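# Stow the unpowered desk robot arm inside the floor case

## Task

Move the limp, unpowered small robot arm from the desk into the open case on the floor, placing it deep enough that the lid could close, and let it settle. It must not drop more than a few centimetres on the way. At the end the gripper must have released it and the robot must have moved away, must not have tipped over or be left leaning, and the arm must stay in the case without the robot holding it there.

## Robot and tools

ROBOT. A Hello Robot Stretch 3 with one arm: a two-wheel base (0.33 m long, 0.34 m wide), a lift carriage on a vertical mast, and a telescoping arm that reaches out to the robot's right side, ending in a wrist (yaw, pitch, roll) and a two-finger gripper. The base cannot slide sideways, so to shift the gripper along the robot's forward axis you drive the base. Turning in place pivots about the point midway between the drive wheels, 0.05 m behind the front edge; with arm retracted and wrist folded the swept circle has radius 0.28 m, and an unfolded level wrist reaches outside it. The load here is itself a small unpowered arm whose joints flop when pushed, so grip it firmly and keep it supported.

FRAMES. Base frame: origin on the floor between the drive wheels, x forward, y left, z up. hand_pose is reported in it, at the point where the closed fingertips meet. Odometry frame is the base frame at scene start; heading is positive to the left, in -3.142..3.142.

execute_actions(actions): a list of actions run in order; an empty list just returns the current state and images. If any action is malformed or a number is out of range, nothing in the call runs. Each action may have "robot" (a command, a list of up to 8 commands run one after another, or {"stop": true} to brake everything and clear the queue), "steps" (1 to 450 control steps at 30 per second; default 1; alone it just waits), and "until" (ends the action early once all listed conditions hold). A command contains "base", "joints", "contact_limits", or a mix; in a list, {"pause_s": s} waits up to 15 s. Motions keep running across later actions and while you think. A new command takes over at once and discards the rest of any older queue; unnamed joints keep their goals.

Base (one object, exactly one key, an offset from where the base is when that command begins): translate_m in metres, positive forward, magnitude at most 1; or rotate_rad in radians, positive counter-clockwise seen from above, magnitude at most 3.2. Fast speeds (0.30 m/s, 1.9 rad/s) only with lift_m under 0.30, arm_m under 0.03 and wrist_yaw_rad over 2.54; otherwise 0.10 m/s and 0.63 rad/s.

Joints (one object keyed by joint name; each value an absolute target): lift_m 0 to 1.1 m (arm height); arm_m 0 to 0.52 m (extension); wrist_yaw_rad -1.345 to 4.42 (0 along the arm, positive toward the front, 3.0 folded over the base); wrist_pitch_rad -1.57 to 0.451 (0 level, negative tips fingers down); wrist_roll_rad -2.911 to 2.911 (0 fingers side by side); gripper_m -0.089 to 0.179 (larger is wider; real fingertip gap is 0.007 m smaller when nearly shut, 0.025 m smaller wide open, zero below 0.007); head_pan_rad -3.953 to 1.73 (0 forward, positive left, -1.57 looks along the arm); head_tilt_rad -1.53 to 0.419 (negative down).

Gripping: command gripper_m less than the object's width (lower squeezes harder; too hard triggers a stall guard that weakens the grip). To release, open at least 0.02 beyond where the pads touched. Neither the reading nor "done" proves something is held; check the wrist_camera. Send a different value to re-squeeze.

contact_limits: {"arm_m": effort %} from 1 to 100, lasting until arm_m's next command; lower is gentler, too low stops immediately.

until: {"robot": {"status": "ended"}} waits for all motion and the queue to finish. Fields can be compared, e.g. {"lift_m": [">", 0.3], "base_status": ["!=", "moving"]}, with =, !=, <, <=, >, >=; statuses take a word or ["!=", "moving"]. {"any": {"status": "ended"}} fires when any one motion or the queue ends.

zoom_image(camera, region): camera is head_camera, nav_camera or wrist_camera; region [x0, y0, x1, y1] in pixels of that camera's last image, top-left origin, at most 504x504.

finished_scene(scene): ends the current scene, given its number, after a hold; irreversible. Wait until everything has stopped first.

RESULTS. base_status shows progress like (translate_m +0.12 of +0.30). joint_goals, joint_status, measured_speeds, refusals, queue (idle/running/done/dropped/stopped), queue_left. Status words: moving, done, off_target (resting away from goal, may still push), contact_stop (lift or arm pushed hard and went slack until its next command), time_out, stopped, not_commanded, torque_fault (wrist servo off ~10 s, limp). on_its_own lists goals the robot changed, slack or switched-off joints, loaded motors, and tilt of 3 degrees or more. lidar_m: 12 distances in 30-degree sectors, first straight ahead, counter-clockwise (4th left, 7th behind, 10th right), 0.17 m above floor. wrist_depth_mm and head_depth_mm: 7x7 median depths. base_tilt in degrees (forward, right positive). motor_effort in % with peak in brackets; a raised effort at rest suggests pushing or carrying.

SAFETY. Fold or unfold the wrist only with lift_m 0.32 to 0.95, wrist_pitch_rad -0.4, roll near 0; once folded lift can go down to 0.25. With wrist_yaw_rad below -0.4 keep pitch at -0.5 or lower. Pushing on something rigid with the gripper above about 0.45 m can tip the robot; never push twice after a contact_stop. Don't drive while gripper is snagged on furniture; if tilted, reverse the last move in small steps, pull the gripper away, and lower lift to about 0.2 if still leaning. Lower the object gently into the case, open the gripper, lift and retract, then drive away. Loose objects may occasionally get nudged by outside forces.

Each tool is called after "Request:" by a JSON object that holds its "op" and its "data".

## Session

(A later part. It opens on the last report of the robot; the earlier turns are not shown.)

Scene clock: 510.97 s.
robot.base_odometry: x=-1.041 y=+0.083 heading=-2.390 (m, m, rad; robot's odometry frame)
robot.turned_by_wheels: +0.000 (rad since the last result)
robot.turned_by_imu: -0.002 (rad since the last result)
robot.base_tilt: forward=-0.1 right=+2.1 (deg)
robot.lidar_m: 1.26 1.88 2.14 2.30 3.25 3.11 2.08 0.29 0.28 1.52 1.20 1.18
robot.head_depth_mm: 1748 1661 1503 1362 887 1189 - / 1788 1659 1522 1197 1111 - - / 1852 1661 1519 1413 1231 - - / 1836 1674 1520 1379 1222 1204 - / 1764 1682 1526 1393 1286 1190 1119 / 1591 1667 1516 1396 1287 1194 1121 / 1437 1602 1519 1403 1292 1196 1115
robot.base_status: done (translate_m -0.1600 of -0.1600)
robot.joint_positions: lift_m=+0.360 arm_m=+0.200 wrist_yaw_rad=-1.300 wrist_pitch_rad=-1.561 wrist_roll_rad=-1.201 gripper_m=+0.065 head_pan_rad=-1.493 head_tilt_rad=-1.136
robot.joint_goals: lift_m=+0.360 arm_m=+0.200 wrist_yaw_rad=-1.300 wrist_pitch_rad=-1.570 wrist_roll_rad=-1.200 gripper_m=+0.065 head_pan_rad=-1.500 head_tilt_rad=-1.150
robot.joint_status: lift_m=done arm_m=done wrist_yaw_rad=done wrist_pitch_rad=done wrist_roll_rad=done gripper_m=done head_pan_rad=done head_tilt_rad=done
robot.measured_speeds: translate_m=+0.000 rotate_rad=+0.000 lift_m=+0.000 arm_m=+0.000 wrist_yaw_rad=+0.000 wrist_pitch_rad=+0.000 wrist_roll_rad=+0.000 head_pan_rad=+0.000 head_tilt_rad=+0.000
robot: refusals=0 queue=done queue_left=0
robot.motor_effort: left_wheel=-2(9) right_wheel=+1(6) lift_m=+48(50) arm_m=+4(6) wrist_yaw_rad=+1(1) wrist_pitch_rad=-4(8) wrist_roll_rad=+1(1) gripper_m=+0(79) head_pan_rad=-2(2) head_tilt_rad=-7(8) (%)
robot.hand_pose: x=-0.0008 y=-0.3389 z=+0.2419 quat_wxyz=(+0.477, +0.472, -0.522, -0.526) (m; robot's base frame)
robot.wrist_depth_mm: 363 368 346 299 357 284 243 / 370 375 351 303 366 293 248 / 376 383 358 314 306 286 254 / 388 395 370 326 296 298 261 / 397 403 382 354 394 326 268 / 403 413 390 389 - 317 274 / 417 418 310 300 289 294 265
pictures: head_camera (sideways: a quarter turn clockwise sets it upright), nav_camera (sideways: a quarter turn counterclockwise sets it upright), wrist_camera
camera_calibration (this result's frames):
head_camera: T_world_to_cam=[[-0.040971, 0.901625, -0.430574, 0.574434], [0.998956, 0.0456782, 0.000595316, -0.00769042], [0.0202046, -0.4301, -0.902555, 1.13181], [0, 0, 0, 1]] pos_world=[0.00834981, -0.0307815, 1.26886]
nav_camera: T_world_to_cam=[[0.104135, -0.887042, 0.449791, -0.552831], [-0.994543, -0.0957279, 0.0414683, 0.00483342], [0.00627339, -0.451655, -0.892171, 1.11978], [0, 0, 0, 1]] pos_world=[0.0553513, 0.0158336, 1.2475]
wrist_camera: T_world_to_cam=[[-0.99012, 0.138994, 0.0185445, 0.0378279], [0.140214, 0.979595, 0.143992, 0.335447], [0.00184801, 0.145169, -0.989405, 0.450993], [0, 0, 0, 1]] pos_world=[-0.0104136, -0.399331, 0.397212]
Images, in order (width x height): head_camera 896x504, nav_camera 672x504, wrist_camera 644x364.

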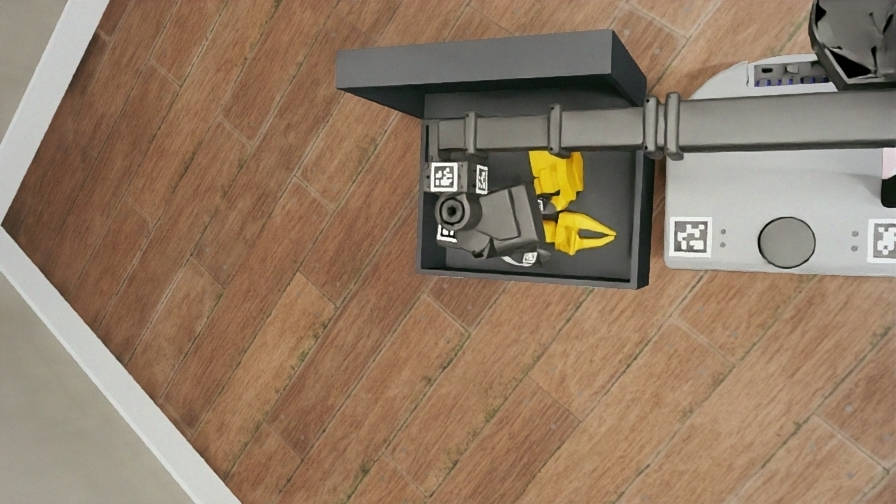

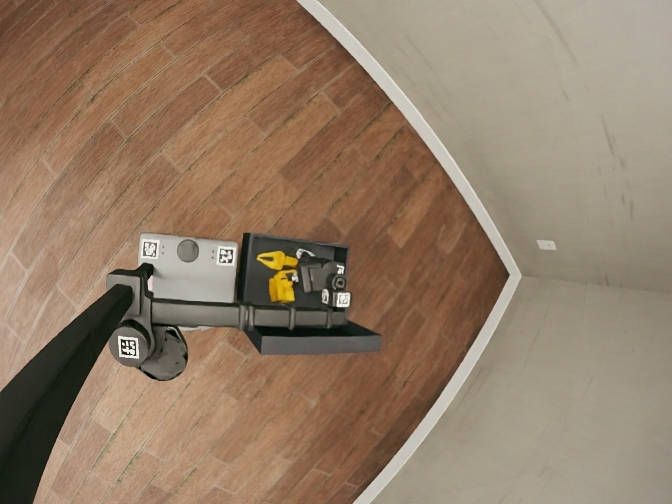

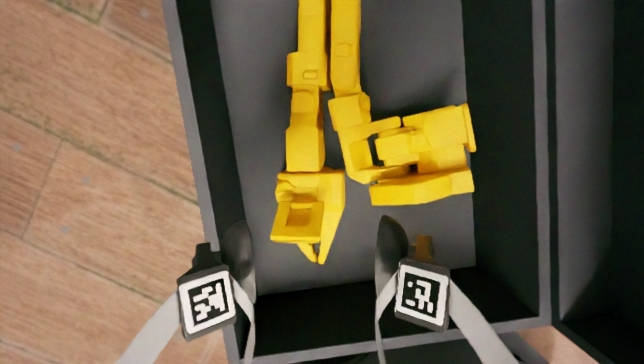

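Request:
{"op": "execute_actions", "data": {"actions": [{"robot":[{"base":{"translate_m":0.012},"joints":{"arm_m":0.159,"wrist_roll_rad":-0.7,"gripper_m":0.09}},{"joints":{"lift_m":0.27}}],"steps":450,"until":{"robot":{"status":"ended"}}}]}}

Scene clock: 561.53 s.
robot.base_odometry: x=-1.050 y=+0.075 heading=-2.390 (m, m, rad; robot's odometry frame)
robot.turned_by_wheels: +0.000 (rad since the last result)
robot.turned_by_imu: -0.002 (rad since the last result)
robot.base_tilt: forward=-0.2 right=+2.0 (deg)
robot.lidar_m: 1.25 1.87 2.14 2.29 3.23 3.11 2.09 0.29 0.29 1.51 1.18 1.17
robot.head_depth_mm: 1758 1660 1512 954 889 1191 1136 / 1805 1658 1520 1231 1144 1222 - / 1842 1662 1519 1343 1229 - - / 1816 1662 1519 1349 1249 1208 - / 1761 1670 1520 1391 1288 1196 1115 / 1573 1649 1514 1392 1288 1199 1118 / 1409 1615 1527 1398 1290 1203 1120
robot.base_status: done (translate_m +0.0120 of +0.0120)
robot.joint_positions: lift_m=+0.270 arm_m=+0.159 wrist_yaw_rad=-1.300 wrist_pitch_rad=-1.562 wrist_roll_rad=-0.704 gripper_m=+0.090 head_pan_rad=-1.493 head_tilt_rad=-1.136
robot.joint_goals: lift_m=+0.270 arm_m=+0.159 wrist_yaw_rad=-1.300 wrist_pitch_rad=-1.570 wrist_roll_rad=-0.700 gripper_m=+0.090 head_pan_rad=-1.500 head_tilt_rad=-1.150
robot.joint_status: lift_m=done arm_m=done wrist_yaw_rad=done wrist_pitch_rad=done wrist_roll_rad=done gripper_m=done head_pan_rad=done head_tilt_rad=done
robot.measured_speeds: translate_m=+0.000 rotate_rad=+0.000 lift_m=+0.000 arm_m=+0.000 wrist_yaw_rad=+0.000 wrist_pitch_rad=+0.000 wrist_roll_rad=+0.000 head_pan_rad=+0.000 head_tilt_rad=+0.000
robot: refusals=0 queue=done queue_left=0
robot.motor_effort: left_wheel=-3(5) right_wheel=+1(5) lift_m=+28(46) arm_m=-6(5) wrist_yaw_rad=+0(1) wrist_pitch_rad=-4(4) wrist_roll_rad=+1(2) gripper_m=+0(78) head_pan_rad=-2(2) head_tilt_rad=-7(8) (%)
robot.hand_pose: x=-0.0005 y=-0.2983 z=+0.1526 quat_wxyz=(+0.334, +0.328, -0.624, -0.626) (m; robot's base frame)
robot.wrist_depth_mm: 234 263 213 214 196 220 181 / 199 267 216 224 192 274 201 / 173 241 273 232 282 284 228 / 304 198 280 237 286 284 210 / 309 193 257 290 291 225 183 / 314 317 242 298 261 185 - / 324 329 202 245 199 - -
pictures: head_camera (sideways: a quarter turn clockwise sets it upright), nav_camera (sideways: a quarter turn counterclockwise sets it upright), wrist_camera
camera_calibration (this result's frames):
head_camera: T_world_to_cam=[[-0.0409699, 0.901625, -0.430574, 0.574434], [0.998956, 0.0456769, 0.00059532, -0.00769043], [0.020204, -0.4301, -0.902555, 1.13181], [0, 0, 0, 1]] pos_world=[0.00834977, -0.0307815, 1.26886]
nav_camera: T_world_to_cam=[[0.104134, -0.887042, 0.449791, -0.552832], [-0.994544, -0.0957266, 0.0414683, 0.00483342], [0.00627281, -0.451655, -0.892171, 1.11978], [0, 0, 0, 1]] pos_world=[0.0553513, 0.0158335, 1.2475]
wrist_camera: T_world_to_cam=[[-0.80422, 0.594134, 0.0153607, 0.170449], [0.590009, 0.794991, 0.140993, 0.254123], [0.0715572, 0.122452, -0.989891, 0.350122], [0, 0, 0, 1]] pos_world=[-0.0379098, -0.346168, 0.308135]
Images, in order (width x height): head_camera 896x504, nav_camera 672x504, wrist_camera 644x364.

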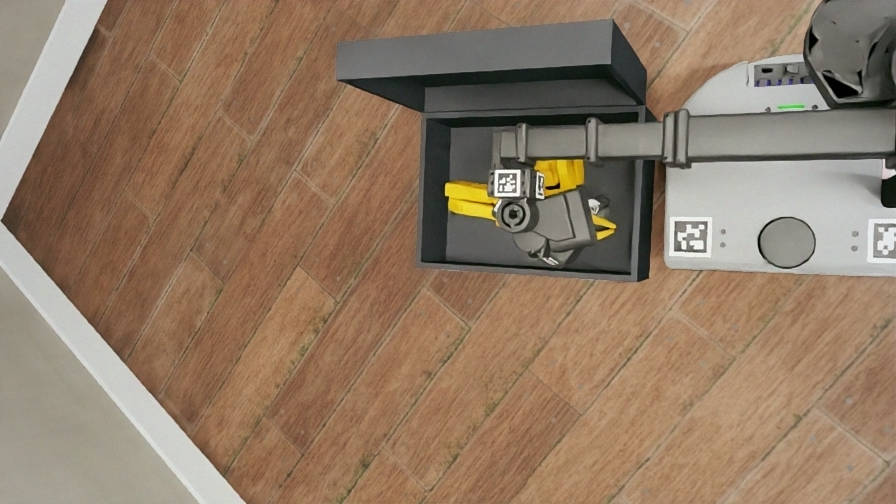

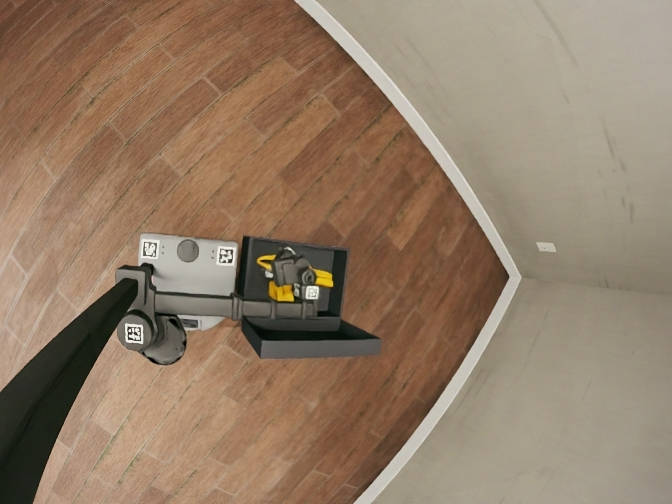

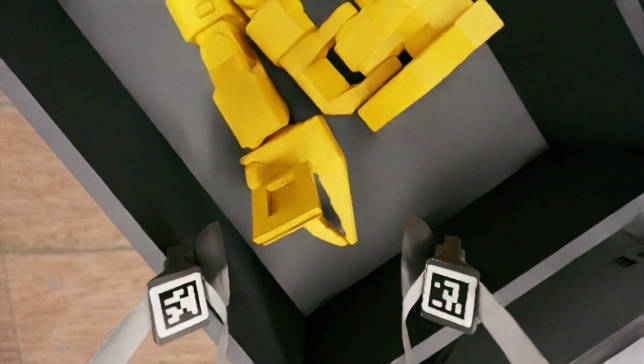

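Request:
{"op": "execute_actions", "data": {"actions": [{"robot":[{"base":{"translate_m":-0.005}},{"joints":{"lift_m":0.243}},{"base":{"translate_m":-0.075}}],"steps":450,"until":{"robot":{"status":"ended"}}}]}}

Scene clock: 573.23 s.
robot.base_odometry: x=-0.992 y=+0.129 heading=-2.390 (m, m, rad; robot's odometry frame)
robot.turned_by_wheels: +0.000 (rad since the last result)
robot.turned_by_imu: -0.001 (rad since the last result)
robot.base_tilt: forward=+0.0 right=+2.0 (deg)
robot.lidar_m: 1.33 1.97 2.19 2.35 3.46 3.06 2.02 1.59 0.24 0.60 1.25 1.23
robot.head_depth_mm: 1713 1664 1510 1388 1281 1196 1138 / 1769 1662 1516 964 880 1215 - / 1823 1663 1517 1333 1222 - - / 1847 1669 1511 1334 1239 1193 - / 1785 1662 1522 1376 1276 1198 1118 / 1663 1672 1524 1395 1288 1198 1122 / 1497 1636 1526 1404 1288 1196 1116
robot.base_status: done (translate_m -0.0750 of -0.0750)
robot.joint_positions: lift_m=+0.243 arm_m=+0.159 wrist_yaw_rad=-1.300 wrist_pitch_rad=-1.573 wrist_roll_rad=-0.703 gripper_m=+0.090 head_pan_rad=-1.493 head_tilt_rad=-1.136
robot.joint_goals: lift_m=+0.243 arm_m=+0.159 wrist_yaw_rad=-1.300 wrist_pitch_rad=-1.570 wrist_roll_rad=-0.700 gripper_m=+0.090 head_pan_rad=-1.500 head_tilt_rad=-1.150
robot.joint_status: lift_m=done arm_m=done wrist_yaw_rad=done wrist_pitch_rad=done wrist_roll_rad=done gripper_m=done head_pan_rad=done head_tilt_rad=done
robot.measured_speeds: translate_m=+0.000 rotate_rad=+0.000 lift_m=+0.000 arm_m=+0.000 wrist_yaw_rad=+0.000 wrist_pitch_rad=+0.000 wrist_roll_rad=+0.000 head_pan_rad=+0.000 head_tilt_rad=+0.000
robot: refusals=0 queue=done queue_left=0
robot.motor_effort: left_wheel=-2(7) right_wheel=+1(2) lift_m=+28(26) arm_m=-5(5) wrist_yaw_rad=+1(1) wrist_pitch_rad=+1(6) wrist_roll_rad=+1(2) gripper_m=-1(2) head_pan_rad=-2(2) head_tilt_rad=-7(7) (%)
robot.hand_pose: x=+0.0023 y=-0.2975 z=+0.1259 quat_wxyz=(+0.330, +0.332, -0.625, -0.625) (m; robot's base frame)
robot.wrist_depth_mm: 182 193 239 163 174 137 129 / 239 186 191 173 203 147 132 / 246 194 198 190 255 175 136 / 251 251 204 257 260 216 148 / 223 257 204 264 266 224 160 / 201 241 165 270 261 180 157 / 184 224 273 255 194 161 -
pictures: head_camera (sideways: a quarter turn clockwise sets it upright), nav_camera (sideways: a quarter turn counterclockwise sets it upright), wrist_camera
camera_calibration (this result's frames):
head_camera: T_world_to_cam=[[-0.0409696, 0.901625, -0.430574, 0.574434], [0.998956, 0.0456766, 0.000595316, -0.00769042], [0.0202039, -0.4301, -0.902555, 1.13181], [0, 0, 0, 1]] pos_world=[0.00834976, -0.0307815, 1.26886]
nav_camera: T_world_to_cam=[[0.104134, -0.887043, 0.449791, -0.552831], [-0.994544, -0.0957264, 0.0414683, 0.00483342], [0.00627269, -0.451655, -0.892171, 1.11978], [0, 0, 0, 1]] pos_world=[0.0553513, 0.0158335, 1.2475]
wrist_camera: T_world_to_cam=[[-0.803929, 0.594668, 0.00825814, 0.173732], [0.588957, 0.794124, 0.149989, 0.254195], [0.0826355, 0.125444, -0.988653, 0.324065], [0, 0, 0, 1]] pos_world=[-0.0368206, -0.345827, 0.280827]
Images, in order (width x height): head_camera 896x504, nav_camera 672x504, wrist_camera 644x364.

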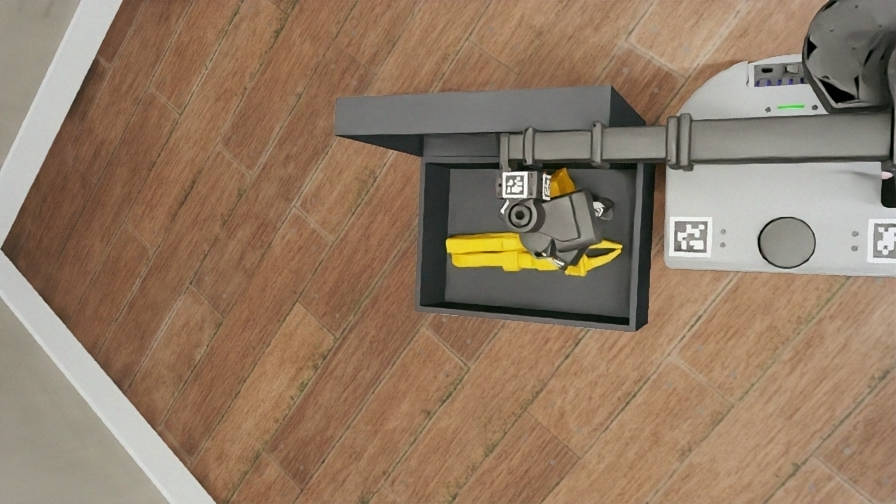

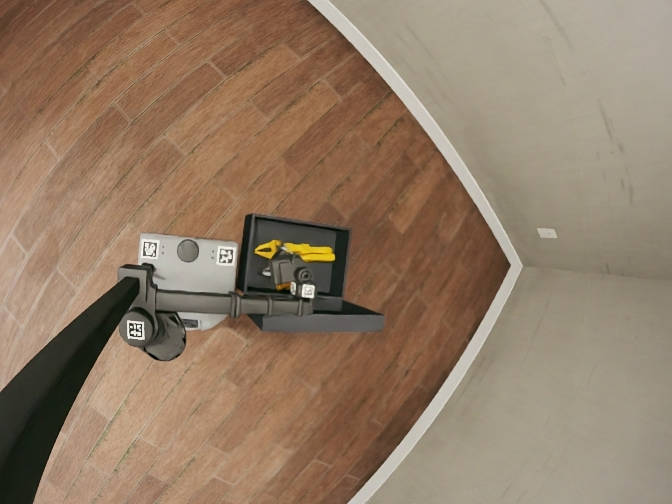

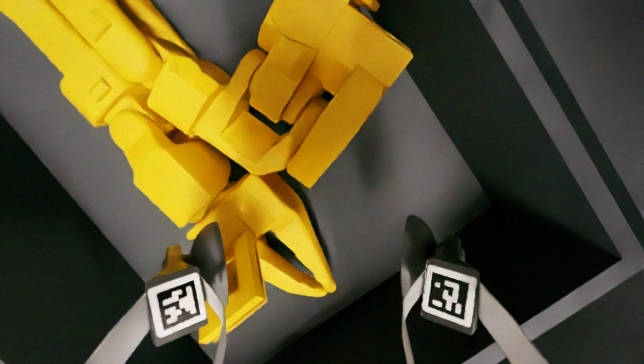

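Request:
{"op": "execute_actions", "data": {"actions": [{"robot":[{"joints":{"lift_m":0.5}},{"base":{"translate_m":0.4},"joints":{"arm_m":0.0,"wrist_yaw_rad":0,"wrist_roll_rad":0,"head_pan_rad":-2.2,"head_tilt_rad":-1.0}}],"steps":450,"until":{"robot":{"status":"ended"}}}]}}

Scene clock: 597.87 s.
robot.base_odometry: x=-1.284 y=-0.144 heading=-2.390 (m, m, rad; robot's odometry frame)
robot.turned_by_wheels: +0.000 (rad since the last result)
robot.turned_by_imu: -0.005 (rad since the last result)
robot.base_tilt: forward=-0.1 right=+2.0 (deg)
robot.lidar_m: 0.98 1.45 1.95 2.10 3.10 3.82 2.33 0.57 0.80 1.18 0.92 0.91
robot.head_depth_mm: 1814 1939 1673 1450 1317 1217 - / 1809 1946 1687 1172 1281 1221 - / 1787 1951 1691 1331 1277 1233 - / 1770 1947 1695 1432 1309 - - / 1767 1937 1700 1505 1330 1258 1104 / 1758 1943 1693 1508 1355 1223 1120 / 1763 1917 1710 1516 1354 1222 1121
robot.base_status: done (translate_m +0.4000 of +0.4000)
robot.joint_positions: lift_m=+0.500 arm_m=+0.000 wrist_yaw_rad=-0.002 wrist_pitch_rad=-1.572 wrist_roll_rad=-0.003 gripper_m=+0.090 head_pan_rad=-2.193 head_tilt_rad=-1.001
robot.joint_goals: lift_m=+0.500 arm_m=+0.000 wrist_yaw_rad=+0.000 wrist_pitch_rad=-1.570 wrist_roll_rad=+0.000 gripper_m=+0.090 head_pan_rad=-2.200 head_tilt_rad=-1.000
robot.joint_status: lift_m=done arm_m=done wrist_yaw_rad=done wrist_pitch_rad=done wrist_roll_rad=done gripper_m=done head_pan_rad=done head_tilt_rad=done
robot.measured_speeds: translate_m=+0.000 rotate_rad=+0.000 lift_m=+0.000 arm_m=+0.000 wrist_yaw_rad=+0.000 wrist_pitch_rad=+0.000 wrist_roll_rad=+0.000 head_pan_rad=+0.000 head_tilt_rad=+0.000
robot: refusals=0 queue=done queue_left=0
robot.motor_effort: left_wheel=-3(4) right_wheel=+1(5) lift_m=+47(52) arm_m=-5(5) wrist_yaw_rad=+3(4) wrist_pitch_rad=+1(1) wrist_roll_rad=+1(2) gripper_m=+0(1) head_pan_rad=-2(30) head_tilt_rad=+0(19) (%)
robot.hand_pose: x=-0.0216 y=-0.1208 z=+0.3821 quat_wxyz=(+0.500, +0.501, -0.499, -0.500) (m; robot's base frame)
robot.wrist_depth_mm: 504 511 501 515 510 448 457 / 517 514 515 524 526 451 498 / 521 533 530 537 533 543 538 / 535 541 535 - - 551 552 / 545 551 557 - - 568 567 / 561 561 568 - - 574 582 / 569 579 577 - - 599 594
pictures: head_camera (sideways: a quarter turn clockwise sets it upright), nav_camera (sideways: a quarter turn counterclockwise sets it upright), wrist_camera
camera_calibration (this result's frames):
head_camera: T_world_to_cam=[[0.510584, 0.662525, -0.548055, 0.724103], [0.793999, -0.6079, 0.00484345, -0.0119713], [-0.329954, -0.437628, -0.836428, 1.04801], [0, 0, 0, 1]] pos_world=[-0.0144161, -0.0283757, 1.27349]
nav_camera: T_world_to_cam=[[-0.451408, -0.690003, 0.565797, -0.700559], [-0.81928, 0.571733, 0.0435986, 0.00098338], [-0.353568, -0.443866, -0.823391, 1.03259], [0, 0, 0, 1]] pos_world=[0.0496572, -0.0256207, 1.24655]
wrist_camera: T_world_to_cam=[[-0.999212, 0.038281, 0.0104827, -0.0249643], [0.0394161, 0.988064, 0.148915, 0.101513], [-0.00465699, 0.149211, -0.988794, 0.558261], [0, 0, 0, 1]] pos_world=[-0.0263461, -0.182644, 0.53715]
Images, in order (width x height): head_camera 896x504, nav_camera 672x504, wrist_camera 644x364.

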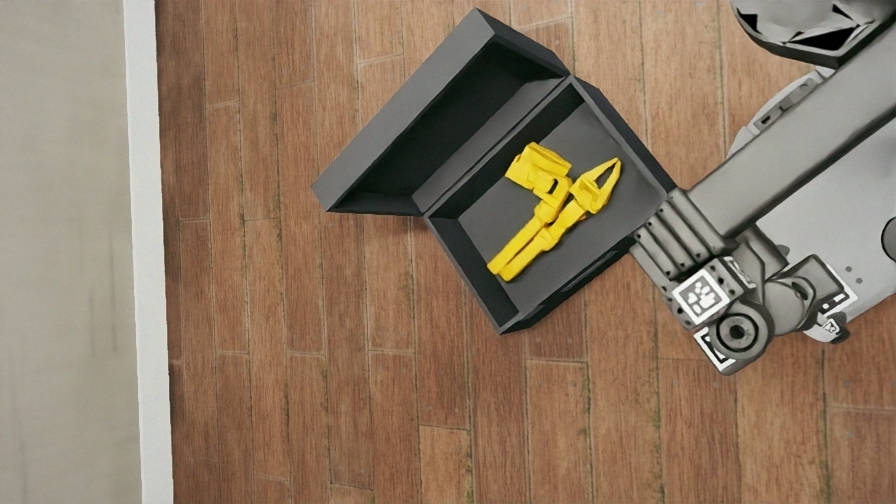

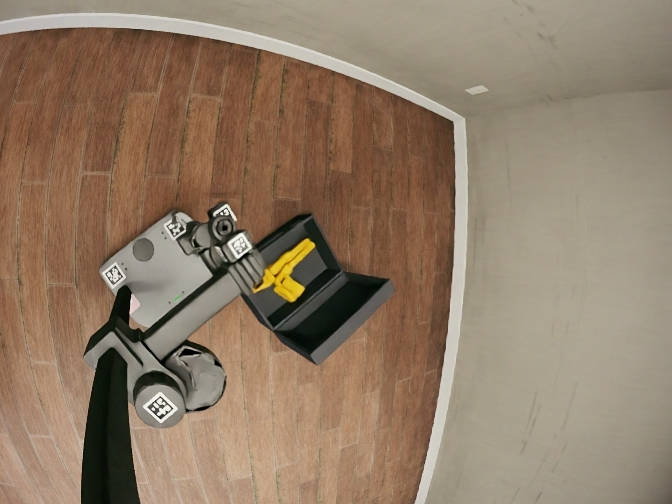

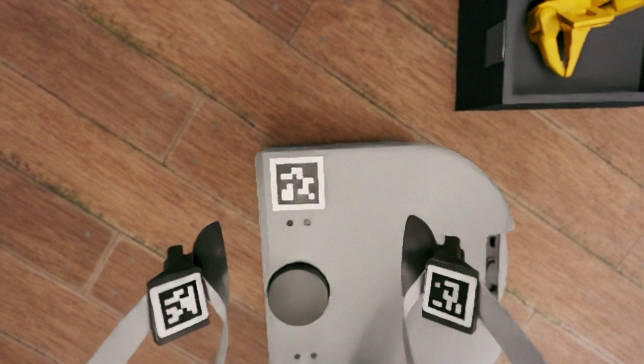

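The lid is clearly hollow, so there is enough clearance for it to shut.

Request:
{"op": "finished_scene", "data": {"scene": 2}}

The scene is finished: the task was done.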